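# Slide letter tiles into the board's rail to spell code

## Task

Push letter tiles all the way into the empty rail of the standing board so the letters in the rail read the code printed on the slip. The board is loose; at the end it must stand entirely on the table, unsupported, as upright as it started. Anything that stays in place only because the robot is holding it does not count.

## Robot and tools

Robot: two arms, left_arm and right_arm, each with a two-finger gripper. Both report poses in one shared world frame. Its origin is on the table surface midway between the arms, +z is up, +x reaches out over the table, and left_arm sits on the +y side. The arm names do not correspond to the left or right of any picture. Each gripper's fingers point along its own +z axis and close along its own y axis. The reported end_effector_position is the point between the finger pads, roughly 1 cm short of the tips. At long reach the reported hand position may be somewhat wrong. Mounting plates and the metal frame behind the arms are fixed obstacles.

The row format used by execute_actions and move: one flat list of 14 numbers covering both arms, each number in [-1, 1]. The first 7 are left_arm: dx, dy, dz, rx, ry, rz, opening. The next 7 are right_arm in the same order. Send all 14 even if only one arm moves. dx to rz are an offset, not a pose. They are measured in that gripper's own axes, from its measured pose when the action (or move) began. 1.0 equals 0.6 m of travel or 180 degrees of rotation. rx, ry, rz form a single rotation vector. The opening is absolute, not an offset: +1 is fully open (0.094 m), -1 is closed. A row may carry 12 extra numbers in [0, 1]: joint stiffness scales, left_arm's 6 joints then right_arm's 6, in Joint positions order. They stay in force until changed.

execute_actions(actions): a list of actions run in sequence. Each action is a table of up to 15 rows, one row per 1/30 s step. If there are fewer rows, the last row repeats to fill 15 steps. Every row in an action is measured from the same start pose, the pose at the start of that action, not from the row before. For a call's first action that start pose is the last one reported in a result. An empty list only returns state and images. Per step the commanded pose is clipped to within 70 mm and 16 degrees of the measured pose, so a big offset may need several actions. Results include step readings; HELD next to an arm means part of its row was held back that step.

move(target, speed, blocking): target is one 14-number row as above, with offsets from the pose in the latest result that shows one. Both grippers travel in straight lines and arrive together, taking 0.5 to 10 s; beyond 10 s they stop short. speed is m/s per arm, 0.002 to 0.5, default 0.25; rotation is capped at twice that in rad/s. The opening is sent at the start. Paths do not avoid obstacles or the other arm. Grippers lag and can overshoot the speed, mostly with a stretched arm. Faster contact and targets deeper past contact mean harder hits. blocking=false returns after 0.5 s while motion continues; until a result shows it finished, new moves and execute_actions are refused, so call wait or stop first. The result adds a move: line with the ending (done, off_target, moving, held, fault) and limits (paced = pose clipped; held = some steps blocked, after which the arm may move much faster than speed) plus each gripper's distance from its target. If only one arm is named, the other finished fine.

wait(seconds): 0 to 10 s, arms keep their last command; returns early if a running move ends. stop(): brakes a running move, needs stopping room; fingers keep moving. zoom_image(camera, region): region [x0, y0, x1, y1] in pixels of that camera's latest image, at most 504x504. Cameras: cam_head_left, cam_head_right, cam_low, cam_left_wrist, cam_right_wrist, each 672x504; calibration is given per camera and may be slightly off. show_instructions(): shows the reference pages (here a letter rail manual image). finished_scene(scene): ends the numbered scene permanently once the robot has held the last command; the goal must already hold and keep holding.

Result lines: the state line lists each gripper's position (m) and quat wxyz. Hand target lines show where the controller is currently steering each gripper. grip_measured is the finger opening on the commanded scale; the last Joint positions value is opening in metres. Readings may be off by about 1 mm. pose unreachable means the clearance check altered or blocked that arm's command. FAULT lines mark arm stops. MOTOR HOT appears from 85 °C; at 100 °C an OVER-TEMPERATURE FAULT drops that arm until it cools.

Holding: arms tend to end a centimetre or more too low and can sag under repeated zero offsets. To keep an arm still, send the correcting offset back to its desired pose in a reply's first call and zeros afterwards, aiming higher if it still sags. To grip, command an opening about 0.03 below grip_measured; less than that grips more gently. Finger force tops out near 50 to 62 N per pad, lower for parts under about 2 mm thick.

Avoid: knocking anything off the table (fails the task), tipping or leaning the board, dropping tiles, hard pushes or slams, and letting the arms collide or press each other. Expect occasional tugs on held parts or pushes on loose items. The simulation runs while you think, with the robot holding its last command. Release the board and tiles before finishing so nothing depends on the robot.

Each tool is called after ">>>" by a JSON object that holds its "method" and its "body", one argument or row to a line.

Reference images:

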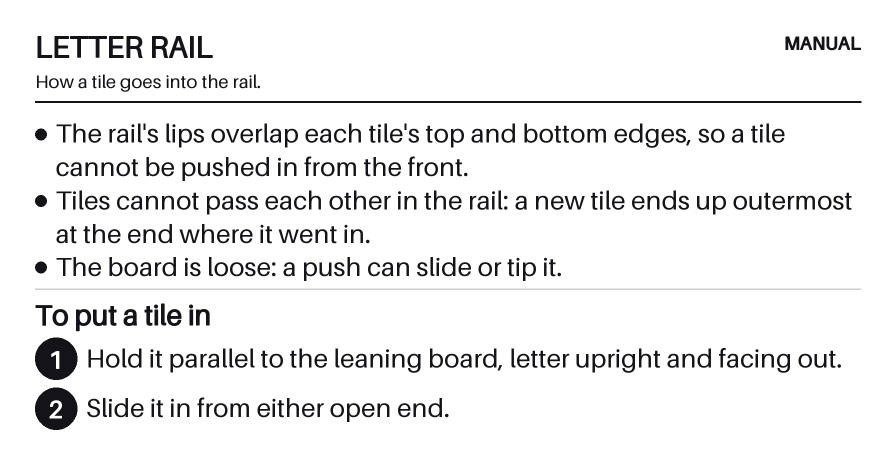

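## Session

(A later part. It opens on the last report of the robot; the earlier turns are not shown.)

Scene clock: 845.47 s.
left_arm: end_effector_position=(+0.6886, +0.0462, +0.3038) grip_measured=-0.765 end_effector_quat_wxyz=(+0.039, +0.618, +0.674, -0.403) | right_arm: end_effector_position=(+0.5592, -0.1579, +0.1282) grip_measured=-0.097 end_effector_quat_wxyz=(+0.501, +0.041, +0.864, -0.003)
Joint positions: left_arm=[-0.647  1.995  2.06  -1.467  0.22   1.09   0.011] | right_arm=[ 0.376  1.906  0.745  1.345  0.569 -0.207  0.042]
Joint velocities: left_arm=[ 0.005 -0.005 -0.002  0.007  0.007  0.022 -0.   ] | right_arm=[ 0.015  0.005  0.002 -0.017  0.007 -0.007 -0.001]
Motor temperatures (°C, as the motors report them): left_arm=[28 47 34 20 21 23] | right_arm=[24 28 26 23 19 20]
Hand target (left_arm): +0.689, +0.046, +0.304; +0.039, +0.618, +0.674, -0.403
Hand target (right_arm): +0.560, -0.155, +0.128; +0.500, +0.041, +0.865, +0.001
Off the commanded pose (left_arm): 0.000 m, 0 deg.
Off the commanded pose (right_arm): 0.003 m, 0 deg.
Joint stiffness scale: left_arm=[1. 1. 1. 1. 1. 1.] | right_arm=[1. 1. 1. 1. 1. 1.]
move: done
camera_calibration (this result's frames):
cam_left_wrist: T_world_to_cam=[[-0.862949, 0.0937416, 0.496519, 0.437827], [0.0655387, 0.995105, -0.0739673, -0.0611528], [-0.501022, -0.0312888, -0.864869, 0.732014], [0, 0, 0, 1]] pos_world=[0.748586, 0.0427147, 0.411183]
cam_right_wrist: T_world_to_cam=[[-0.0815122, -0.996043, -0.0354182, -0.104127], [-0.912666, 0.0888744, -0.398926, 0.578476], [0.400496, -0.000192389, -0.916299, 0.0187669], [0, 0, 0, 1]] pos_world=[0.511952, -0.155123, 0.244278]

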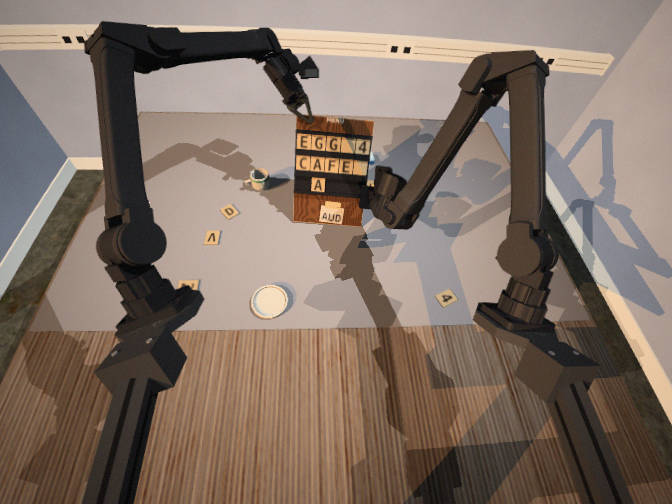

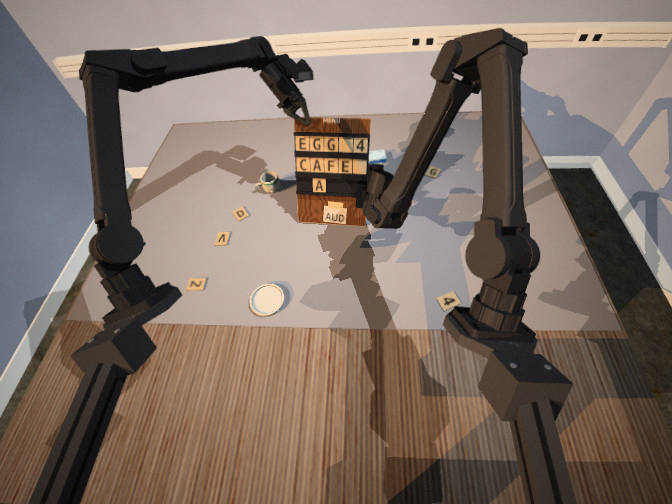

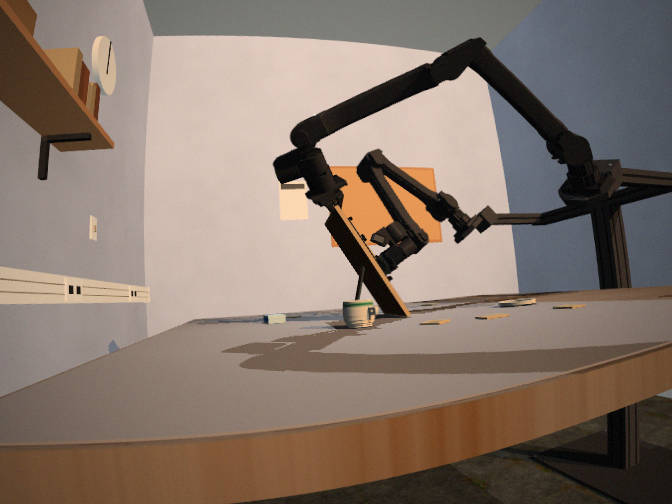

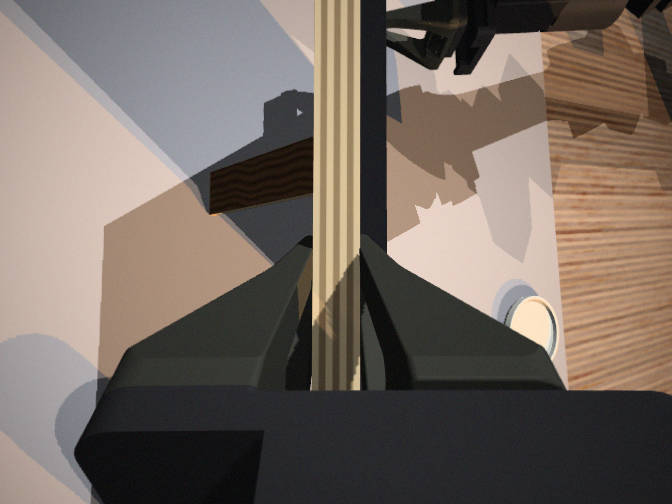

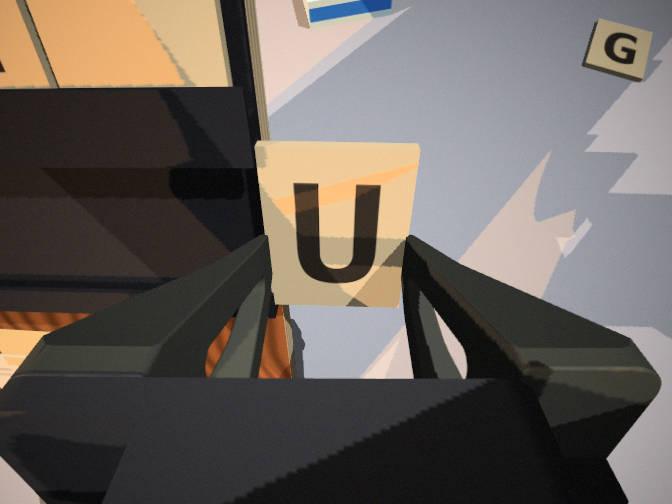

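>>> {"method": "zoom_image", "body": {
  "camera": "cam_right_wrist",
  "region": [220, 120, 320, 320]
}}

>>> {"method": "zoom_image", "body": {
  "camera": "cam_left_wrist",
  "region": [300, 0, 500, 100]
}}

Region (220, 120, 320, 320) of cam_right_wrist's 672x504 image, scaled by 2.520, with more detail than that image has.

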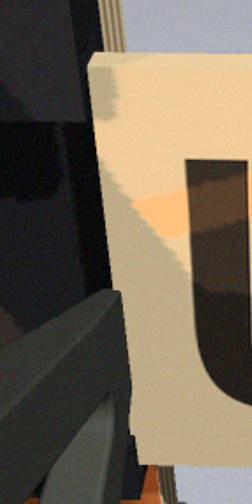

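Region (300, 0, 500, 100) of cam_left_wrist's 672x504 image, scaled by 2.520, with more detail than that image has.

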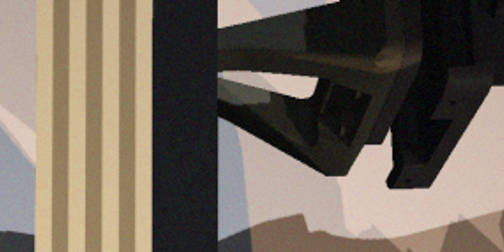

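>>> {"method": "move", "body": {
  "target": [0,0,0,0,0,0,-0.79, -0.0115,0,0,0,-0.0082,0,-0.115],
  "speed": 0.01
}}

Scene clock: 860.47 s.
left_arm: end_effector_position=(+0.6886, +0.0462, +0.3038) grip_measured=-0.765 end_effector_quat_wxyz=(+0.039, +0.618, +0.674, -0.403) | right_arm: end_effector_position=(+0.5604, -0.1581, +0.1301) grip_measured=-0.097 end_effector_quat_wxyz=(+0.505, +0.042, +0.862, -0.002)
Joint positions: left_arm=[-0.647  1.995  2.06  -1.467  0.22   1.09   0.011] | right_arm=[ 0.376  1.906  0.745  1.356  0.567 -0.209  0.042]
Joint velocities: left_arm=[ 0.005  0.005 -0.007 -0.002 -0.051  0.022  0.   ] | right_arm=[-0.015 -0.005 -0.012 -0.002 -0.081 -0.007  0.   ]
Motor temperatures (°C, as the motors report them): left_arm=[28 47 34 20 21 23] | right_arm=[24 28 26 23 19 20]
Hand target (left_arm): +0.689, +0.046, +0.304; +0.039, +0.618, +0.674, -0.403
Hand target (right_arm): +0.563, -0.158, +0.134; +0.512, +0.041, +0.858, -0.003
Off the commanded pose (left_arm): 0.000 m, 0 deg.
Off the commanded pose (right_arm): 0.005 m, 1 deg.
Joint stiffness scale: left_arm=[1. 1. 1. 1. 1. 1.] | right_arm=[1. 1. 1. 1. 1. 1.]
move: done
camera_calibration (this result's frames):
cam_left_wrist: T_world_to_cam=[[-0.862949, 0.0937416, 0.496519, 0.437827], [0.0655387, 0.995105, -0.0739673, -0.0611528], [-0.501022, -0.0312888, -0.864869, 0.732014], [0, 0, 0, 1]] pos_world=[0.748586, 0.0427147, 0.411183]
cam_right_wrist: T_world_to_cam=[[-0.0827253, -0.995827, -0.0385359, -0.103083], [-0.908852, 0.0912505, -0.407016, 0.5796], [0.408833, 0.00135297, -0.912608, 0.0152282], [0, 0, 0, 1]] pos_world=[0.512017, -0.155562, 0.245831]

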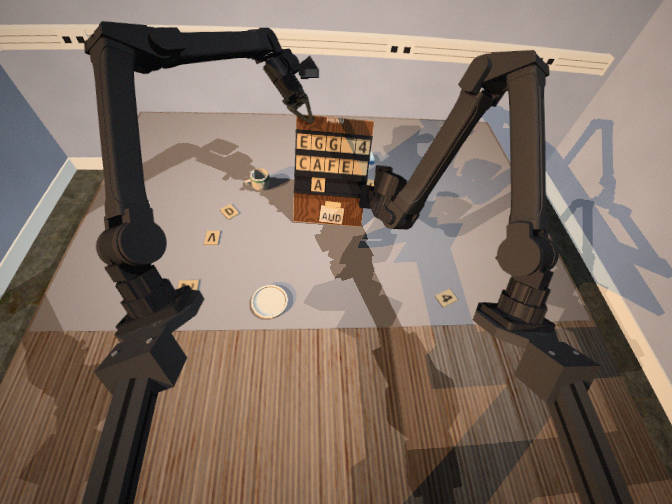

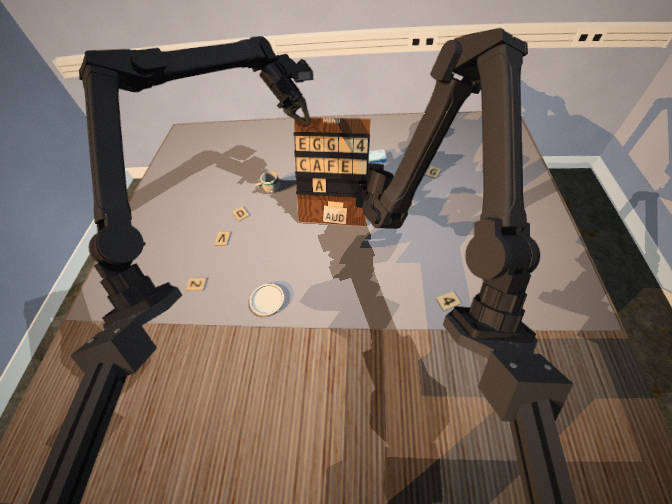

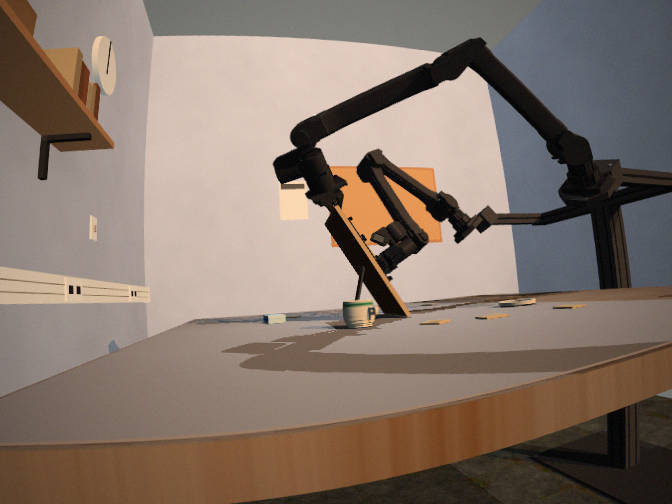

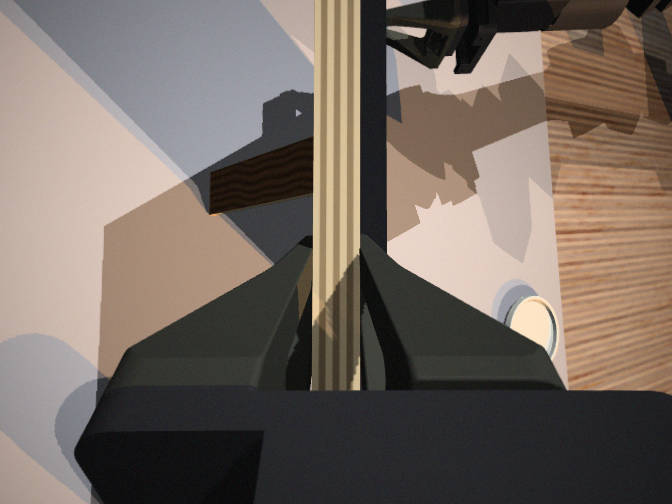

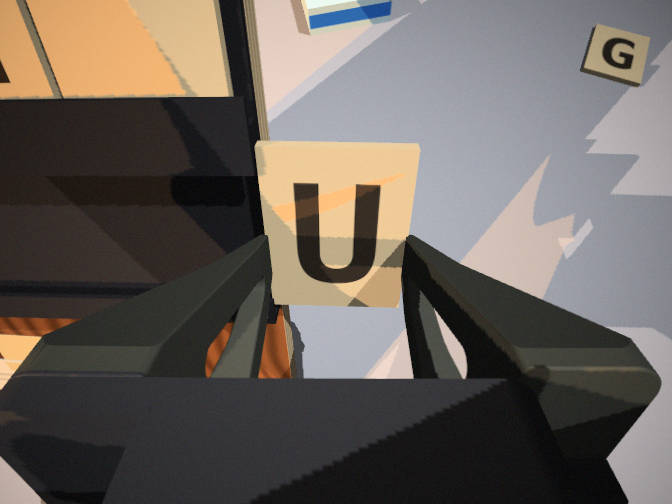

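>>> {"method": "move", "body": {
  "target": [0,0,0,0,0,0,-0.79, 0.004,0.03,0.002,0,0,0,-0.115],
  "speed": 0.01
}}

Scene clock: 869.03 s.
left_arm: end_effector_position=(+0.6886, +0.0462, +0.3038) grip_measured=-0.765 end_effector_quat_wxyz=(+0.039, +0.618, +0.674, -0.403) | right_arm: end_effector_position=(+0.5630, -0.1569, +0.1320) grip_measured=-0.097 end_effector_quat_wxyz=(+0.505, +0.053, +0.861, -0.012)
Joint positions: left_arm=[-0.647  1.995  2.06  -1.467  0.22   1.09   0.011] | right_arm=[ 0.387  1.908  0.759  1.356  0.605 -0.209  0.042]
Joint velocities: left_arm=[-0.005 -0.005  0.002  0.002  0.007 -0.066  0.   ] | right_arm=[-0.005 -0.005 -0.012  0.002  0.066  0.022  0.001]
Motor temperatures (°C, as the motors report them): left_arm=[28 47 34 20 21 23] | right_arm=[24 28 26 23 19 20]
Hand target (left_arm): +0.689, +0.046, +0.304; +0.039, +0.618, +0.674, -0.403
Hand target (right_arm): +0.561, -0.140, +0.129; +0.505, +0.042, +0.862, -0.002
Off the commanded pose (left_arm): 0.000 m, 0 deg.
Off the commanded pose (right_arm): 0.017 m, 2 deg.
Joint stiffness scale: left_arm=[1. 1. 1. 1. 1. 1.] | right_arm=[1. 1. 1. 1. 1. 1.]
move: off_target (right_arm)
camera_calibration (this result's frames):
cam_left_wrist: T_world_to_cam=[[-0.862949, 0.0937416, 0.496519, 0.437827], [0.0655387, 0.995105, -0.0739673, -0.0611528], [-0.501022, -0.0312888, -0.864869, 0.732014], [0, 0, 0, 1]] pos_world=[0.748586, 0.0427147, 0.411183]
cam_right_wrist: T_world_to_cam=[[-0.110735, -0.993353, -0.0314359, -0.0863691], [-0.905721, 0.113887, -0.408288, 0.584553], [0.409154, -0.0167397, -0.912312, 0.0127711], [0, 0, 0, 1]] pos_world=[0.514653, -0.152154, 0.247602]

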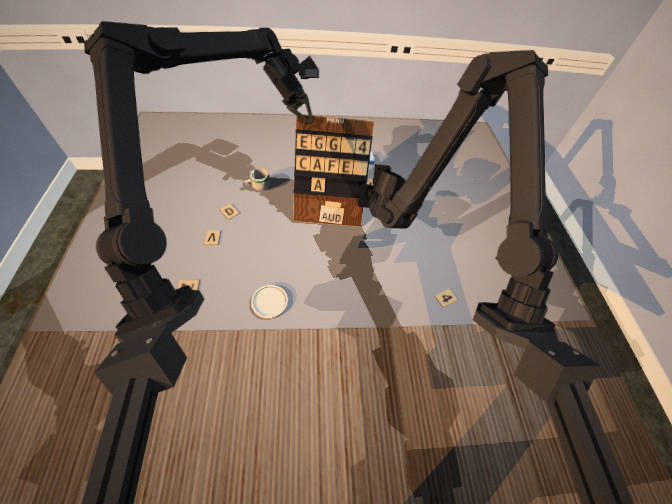

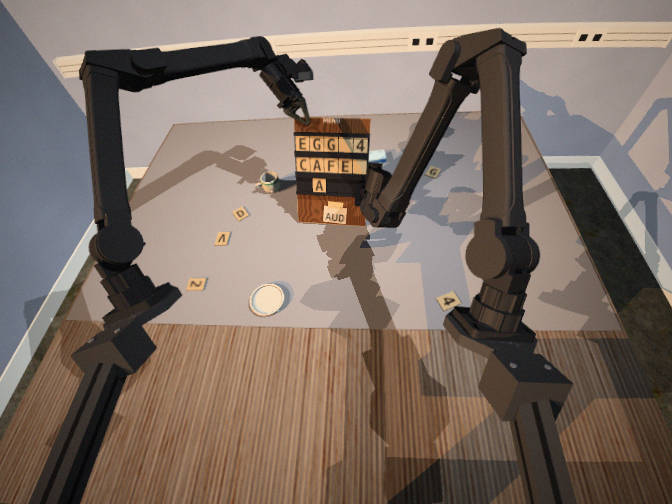

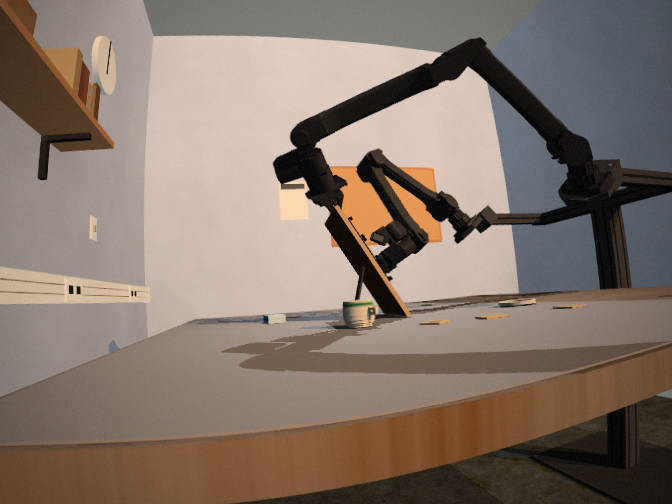

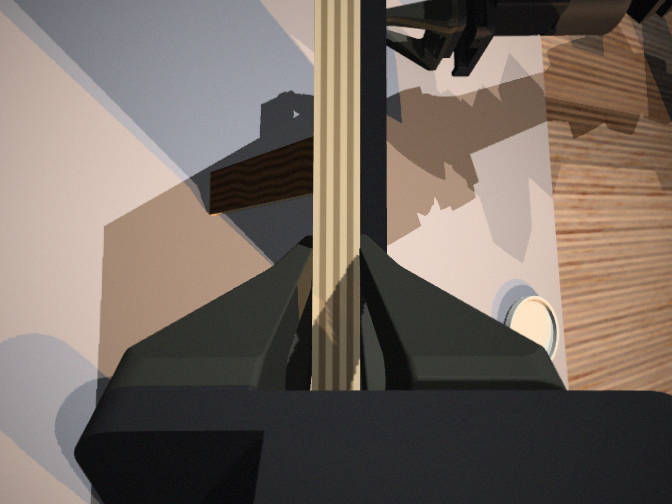

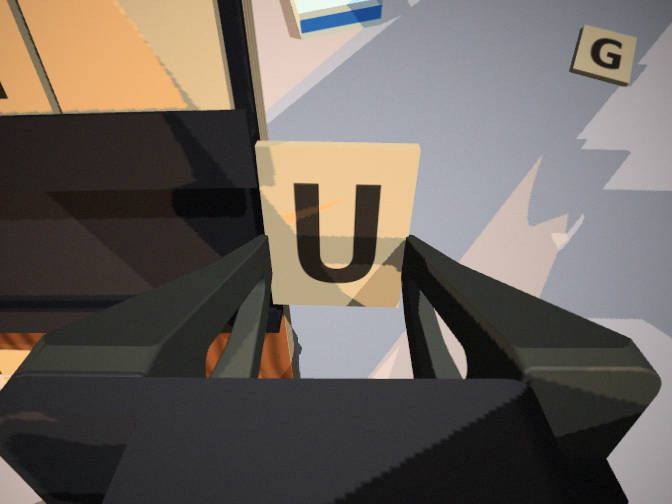

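>>> {"method": "move", "body": {
  "target": [0,0,0,0,0,0,-0.79, 0.010,0.010,0,-0.010,0.0072,0,-0.115],
  "speed": 0.008
}}

Scene clock: 875.87 s.
left_arm: end_effector_position=(+0.6886, +0.0462, +0.3038) grip_measured=-0.765 end_effector_quat_wxyz=(+0.039, +0.618, +0.674, -0.403) | right_arm: end_effector_position=(+0.5628, -0.1559, +0.1309) grip_measured=-0.097 end_effector_quat_wxyz=(+0.504, +0.057, +0.862, -0.005)
Joint positions: left_arm=[-0.647  1.995  2.06  -1.467  0.22   1.09   0.011] | right_arm=[ 0.386  1.908  0.759  1.349  0.597 -0.19   0.042]
Joint velocities: left_arm=[-0.015 -0.005  0.007 -0.007 -0.066  0.066 -0.   ] | right_arm=[-0.005 -0.005 -0.002  0.002  0.007 -0.037 -0.001]
Motor temperatures (°C, as the motors report them): left_arm=[28 48 34 20 21 23] | right_arm=[24 28 26 23 20 20]
Hand target (left_arm): +0.689, +0.046, +0.304; +0.039, +0.618, +0.674, -0.403
Hand target (right_arm): +0.560, -0.151, +0.127; +0.496, +0.045, +0.867, +0.002
Off the commanded pose (left_arm): 0.000 m, 0 deg.
Off the commanded pose (right_arm): 0.007 m, 2 deg.
Joint stiffness scale: left_arm=[1. 1. 1. 1. 1. 1.] | right_arm=[1. 1. 1. 1. 1. 1.]
move: done
camera_calibration (this result's frames):
cam_left_wrist: T_world_to_cam=[[-0.862949, 0.0937416, 0.496519, 0.437827], [0.0655387, 0.995105, -0.0739673, -0.0611528], [-0.501022, -0.0312888, -0.864869, 0.732014], [0, 0, 0, 1]] pos_world=[0.748586, 0.0427147, 0.411183]
cam_right_wrist: T_world_to_cam=[[-0.111854, -0.992535, -0.0486194, -0.0824004], [-0.906438, 0.121959, -0.404347, 0.585011], [0.407258, -0.00115748, -0.913313, 0.015518], [0, 0, 0, 1]] pos_world=[0.514739, -0.153114, 0.246714]

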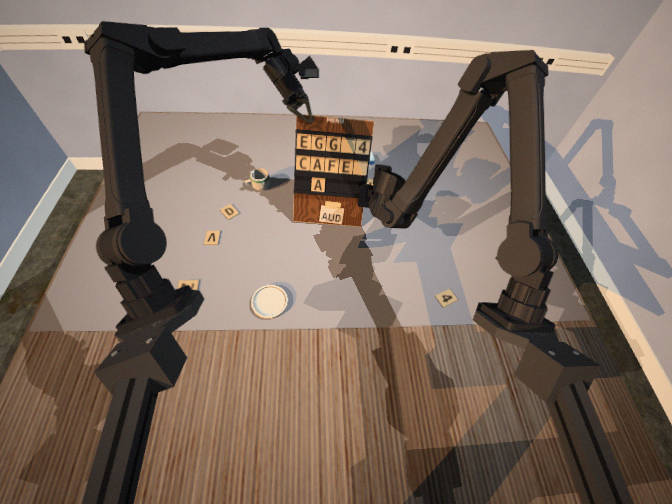

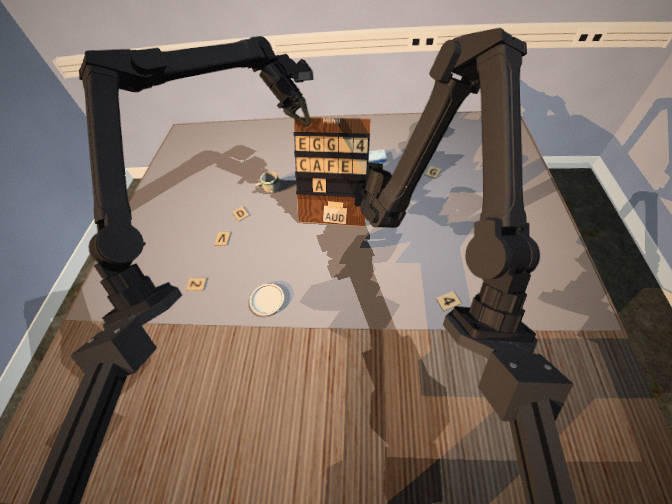

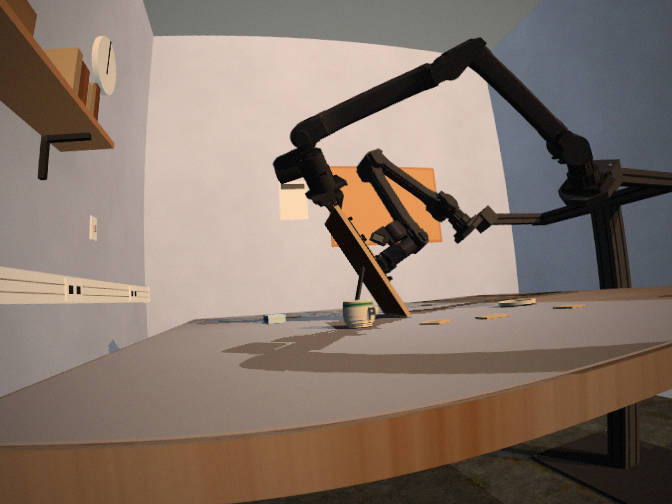

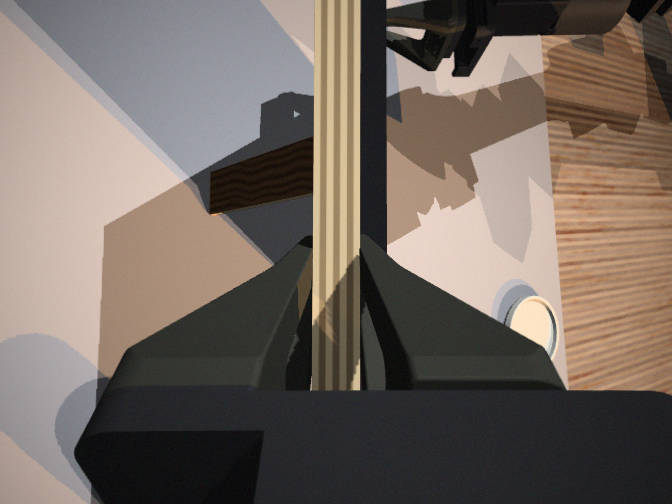

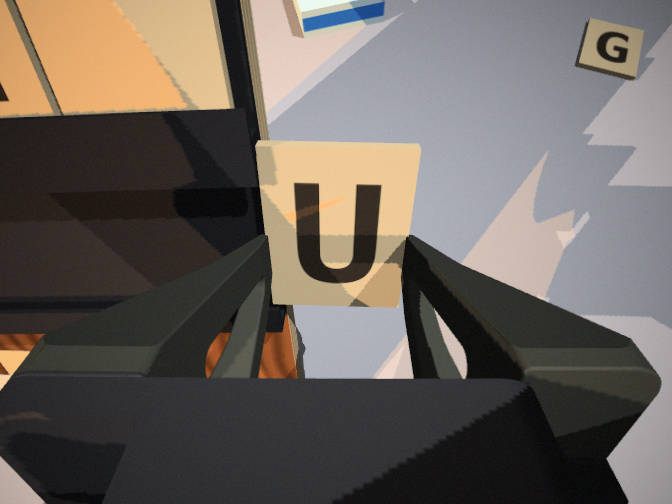

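>>> {"method": "move", "body": {
  "target": [0,0,0,0,0,0,-0.79, 0.010,0.0,0,0,0.0072,0,-0.115],
  "speed": 0.008
}}

Scene clock: 882.43 s.
left_arm: end_effector_position=(+0.6886, +0.0462, +0.3038) grip_measured=-0.765 end_effector_quat_wxyz=(+0.039, +0.618, +0.674, -0.403) | right_arm: end_effector_position=(+0.5608, -0.1557, +0.1274) grip_measured=-0.097 end_effector_quat_wxyz=(+0.497, +0.057, +0.866, -0.006)
Joint positions: left_arm=[-0.647  1.995  2.06  -1.467  0.22   1.09   0.011] | right_arm=[ 0.386  1.908  0.759  1.331  0.602 -0.183  0.042]
Joint velocities: left_arm=[-0.005  0.005  0.012 -0.012 -0.022  0.007  0.   ] | right_arm=[-0.005  0.005  0.002 -0.007 -0.007  0.022 -0.001]
Motor temperatures (°C, as the motors report them): left_arm=[28 48 34 20 21 23] | right_arm=[24 28 25 23 20 20]
Hand target (left_arm): +0.689, +0.046, +0.304; +0.039, +0.618, +0.674, -0.403
Hand target (right_arm): +0.560, -0.155, +0.126; +0.494, +0.058, +0.867, -0.004
Off the commanded pose (left_arm): 0.000 m, 0 deg.
Off the commanded pose (right_arm): 0.002 m, 0 deg.
Joint stiffness scale: left_arm=[1. 1. 1. 1. 1. 1.] | right_arm=[1. 1. 1. 1. 1. 1.]
move: done
camera_calibration (this result's frames):
cam_left_wrist: T_world_to_cam=[[-0.862949, 0.0937416, 0.496519, 0.437827], [0.0655387, 0.995105, -0.0739673, -0.0611528], [-0.501022, -0.0312888, -0.864869, 0.732014], [0, 0, 0, 1]] pos_world=[0.748586, 0.0427147, 0.411183]
cam_right_wrist: T_world_to_cam=[[-0.112435, -0.992658, -0.0445999, -0.0827975], [-0.912882, 0.120917, -0.389905, 0.583346], [0.392435, -0.00312445, -0.919774, 0.021959], [0, 0, 0, 1]] pos_world=[0.5146, -0.152658, 0.243954]

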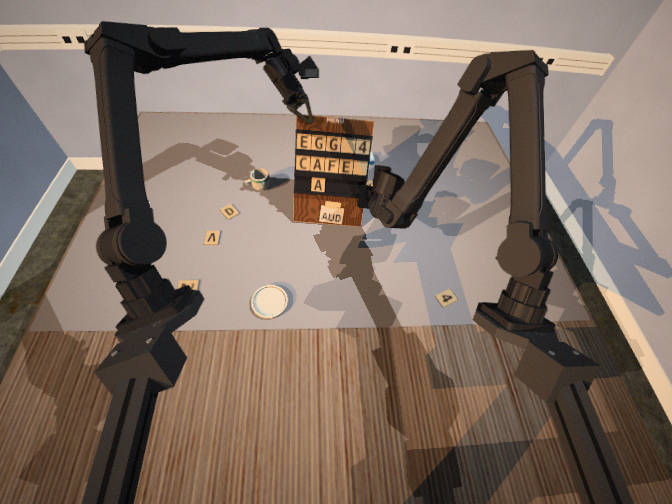

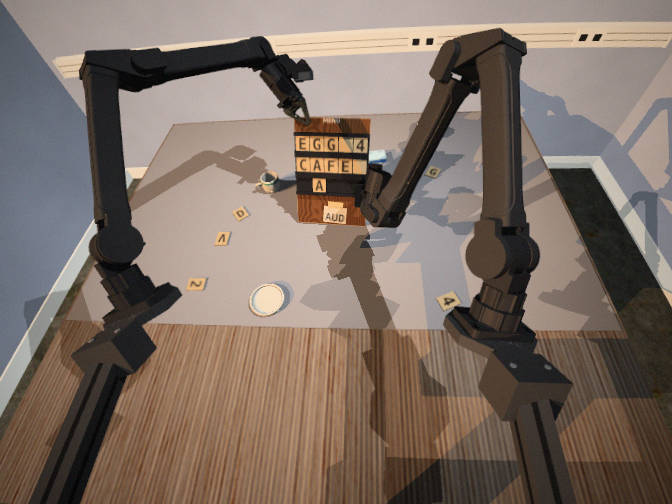

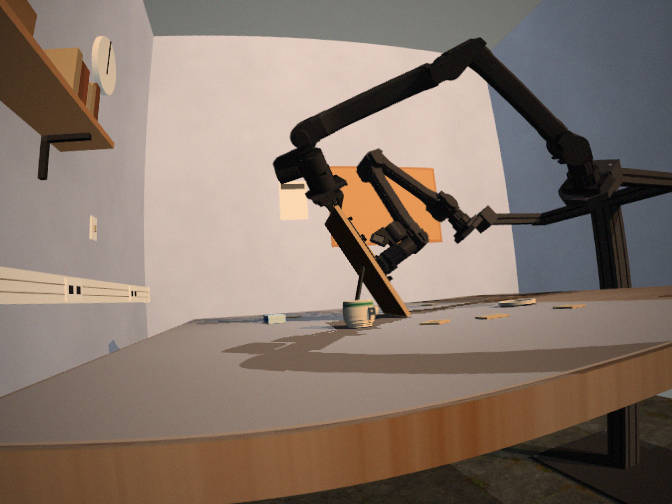

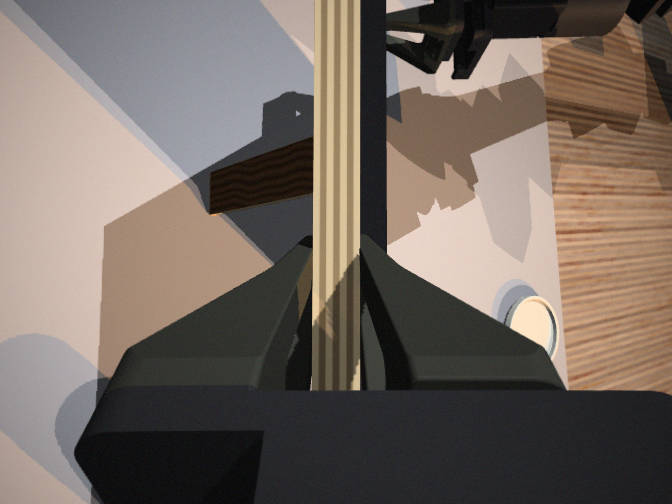

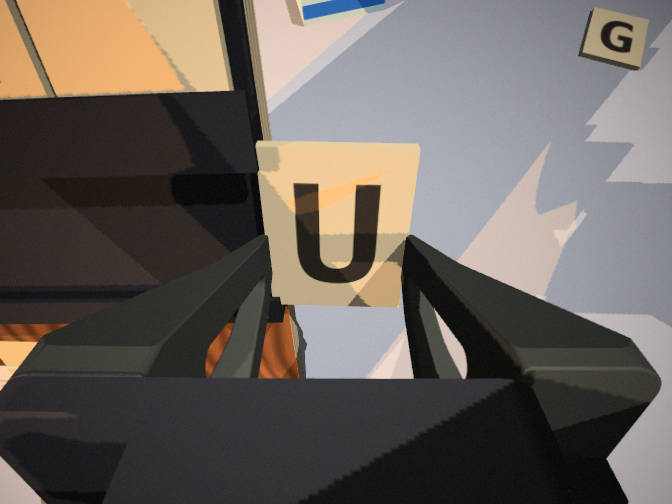

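>>> {"method": "move", "body": {
  "target": [0,0,0,0,0,0,-0.79, 0.0,0.014,0,-0.012,0,-0.012,-0.115],
  "speed": 0.008
}}

Scene clock: 889.17 s.
left_arm: end_effector_position=(+0.6886, +0.0462, +0.3038) grip_measured=-0.765 end_effector_quat_wxyz=(+0.039, +0.618, +0.674, -0.403) | right_arm: end_effector_position=(+0.5613, -0.1502, +0.1277) grip_measured=-0.097 end_effector_quat_wxyz=(+0.499, +0.039, +0.866, +0.002)
Joint positions: left_arm=[-0.647  1.995  2.06  -1.467  0.22   1.09   0.011] | right_arm=[ 0.386  1.908  0.759  1.326  0.571 -0.203  0.042]
Joint velocities: left_arm=[-0.015 -0.015  0.002 -0.002 -0.066  0.051 -0.   ] | right_arm=[ 0.005 -0.015  0.007 -0.017  0.066 -0.051  0.001]
Motor temperatures (°C, as the motors report them): left_arm=[28 48 34 20 21 23] | right_arm=[24 28 25 23 20 20]
Hand target (left_arm): +0.689, +0.046, +0.304; +0.039, +0.618, +0.674, -0.403
Hand target (right_arm): +0.562, -0.147, +0.128; +0.498, +0.031, +0.867, +0.001
Off the commanded pose (left_arm): 0.000 m, 0 deg.
Off the commanded pose (right_arm): 0.003 m, 1 deg.
Joint stiffness scale: left_arm=[1. 1. 1. 1. 1. 1.] | right_arm=[1. 1. 1. 1. 1. 1.]
move: done
camera_calibration (this result's frames):
cam_left_wrist: T_world_to_cam=[[-0.862949, 0.0937416, 0.496519, 0.437827], [0.0655387, 0.995105, -0.0739673, -0.0611528], [-0.501022, -0.0312888, -0.864869, 0.732014], [0, 0, 0, 1]] pos_world=[0.748586, 0.0427147, 0.411183]
cam_right_wrist: T_world_to_cam=[[-0.0741937, -0.996393, -0.0411904, -0.0997922], [-0.915396, 0.0844338, -0.3936, 0.579652], [0.395658, 0.00850288, -0.918358, 0.0218026], [0, 0, 0, 1]] pos_world=[0.514581, -0.14856, 0.244063]

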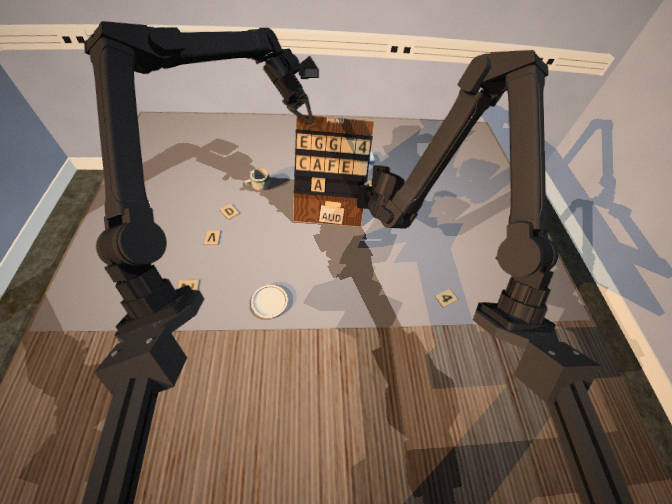

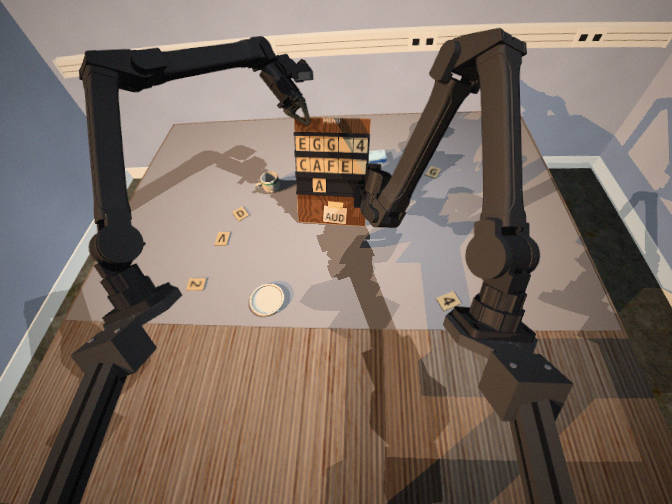

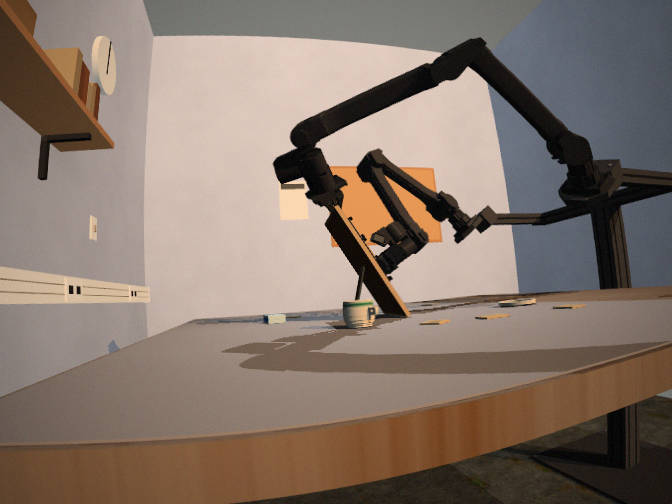

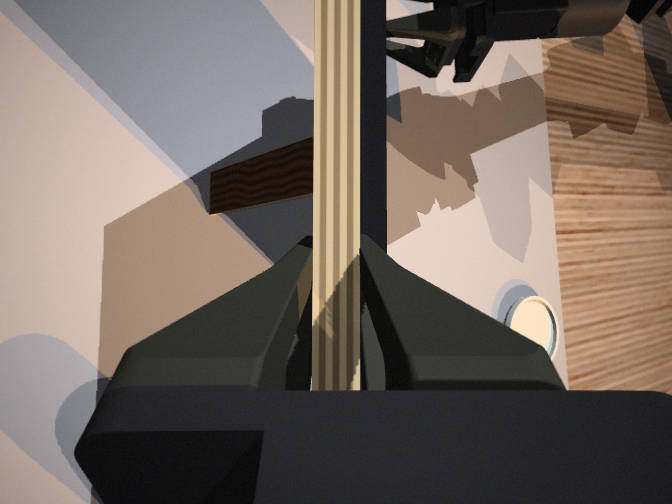

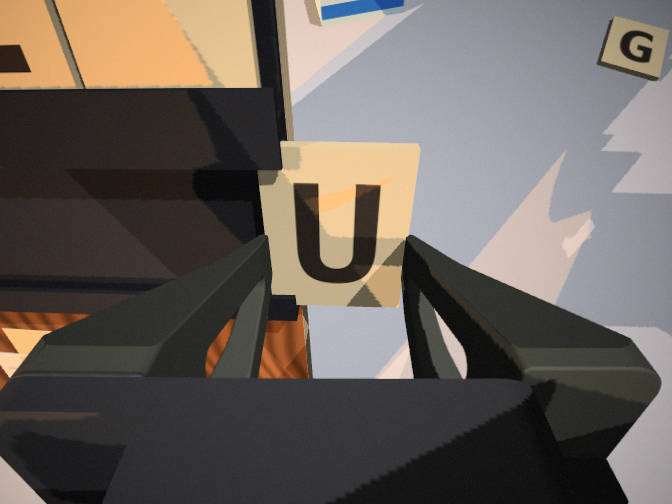

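In. Push with the main joints.

>>> {"method": "move", "body": {
  "target": [0,0,0,0,0,0,-0.79, 0.004,0.045,0.002,0.003,0,-0.006,-0.115],
  "speed": 0.012
}}

Scene clock: 894.23 s.
left_arm: end_effector_position=(+0.6886, +0.0462, +0.3038) grip_measured=-0.765 end_effector_quat_wxyz=(+0.039, +0.618, +0.674, -0.403) | right_arm: end_effector_position=(+0.5645, -0.1328, +0.1297) grip_measured=-0.097 end_effector_quat_wxyz=(+0.500, +0.044, +0.865, -0.008)
Joint positions: left_arm=[-0.647  1.995  2.06  -1.467  0.22   1.09   0.011] | right_arm=[ 0.424  1.931  0.798  1.326  0.628 -0.219  0.042]
Joint velocities: left_arm=[ 0.005  0.005  0.007 -0.002 -0.022  0.022 -0.   ] | right_arm=[-0.015  0.005 -0.007  0.007 -0.066 -0.007  0.   ]
Motor temperatures (°C, as the motors report them): left_arm=[28 48 34 20 21 23] | right_arm=[24 28 25 23 20 20]
Hand target (left_arm): +0.689, +0.046, +0.304; +0.039, +0.618, +0.674, -0.403
Hand target (right_arm): +0.563, -0.123, +0.127; +0.499, +0.034, +0.866, -0.007
Off the commanded pose (left_arm): 0.000 m, 0 deg.
Off the commanded pose (right_arm): 0.010 m, 1 deg.
Joint stiffness scale: left_arm=[1. 1. 1. 1. 1. 1.] | right_arm=[1. 1. 1. 1. 1. 1.]
move: done
camera_calibration (this result's frames):
cam_left_wrist: T_world_to_cam=[[-0.862949, 0.0937416, 0.496519, 0.437827], [0.0655387, 0.995105, -0.0739673, -0.0611528], [-0.501022, -0.0312888, -0.864869, 0.732014], [0, 0, 0, 1]] pos_world=[0.748586, 0.0427147, 0.411183]
cam_right_wrist: T_world_to_cam=[[-0.0912093, -0.995408, -0.0290403, -0.0738867], [-0.912459, 0.0952182, -0.397934, 0.5823], [0.398872, -0.00979712, -0.916954, 0.0177949], [0, 0, 0, 1]] pos_world=[0.517488, -0.128819, 0.245888]

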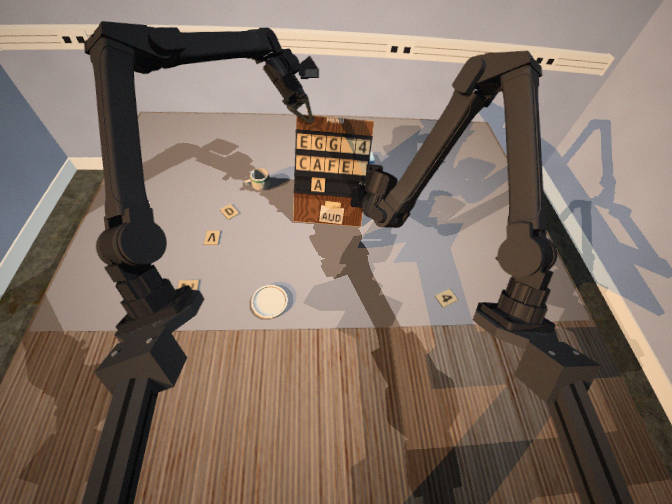

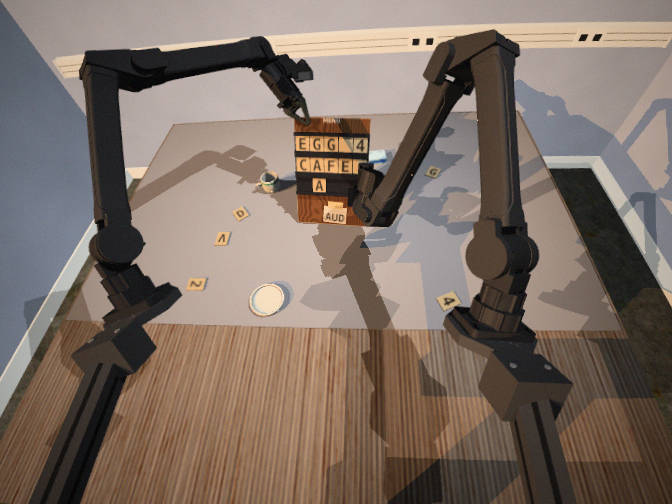

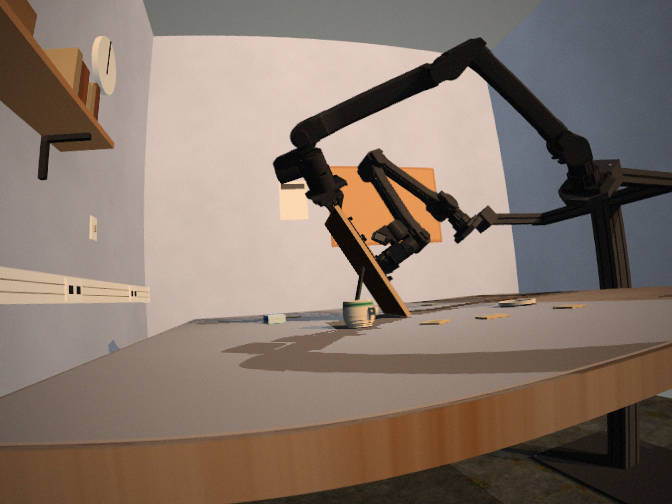

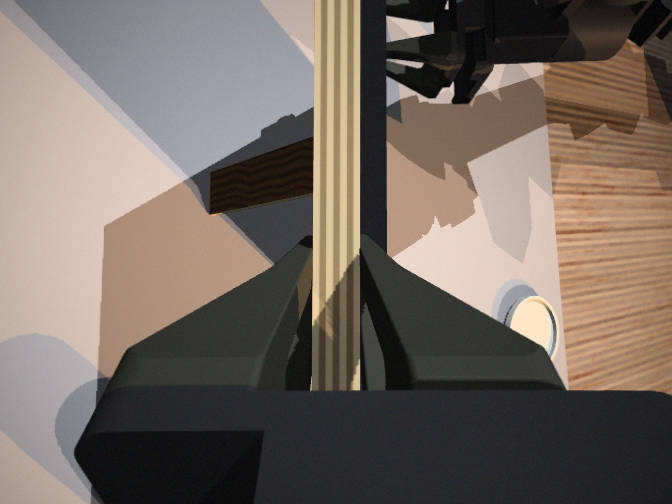

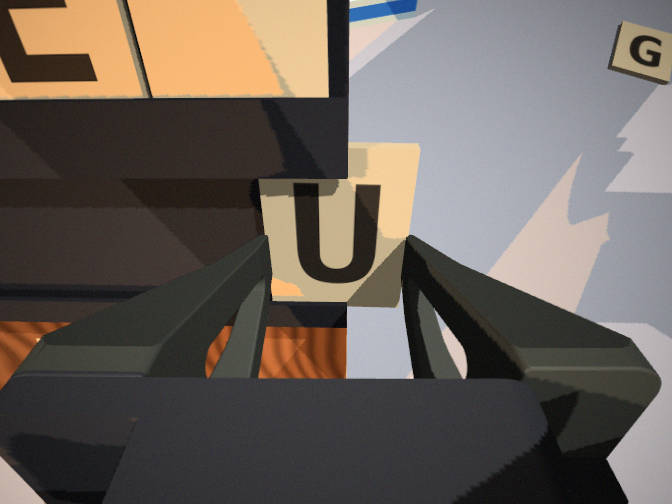

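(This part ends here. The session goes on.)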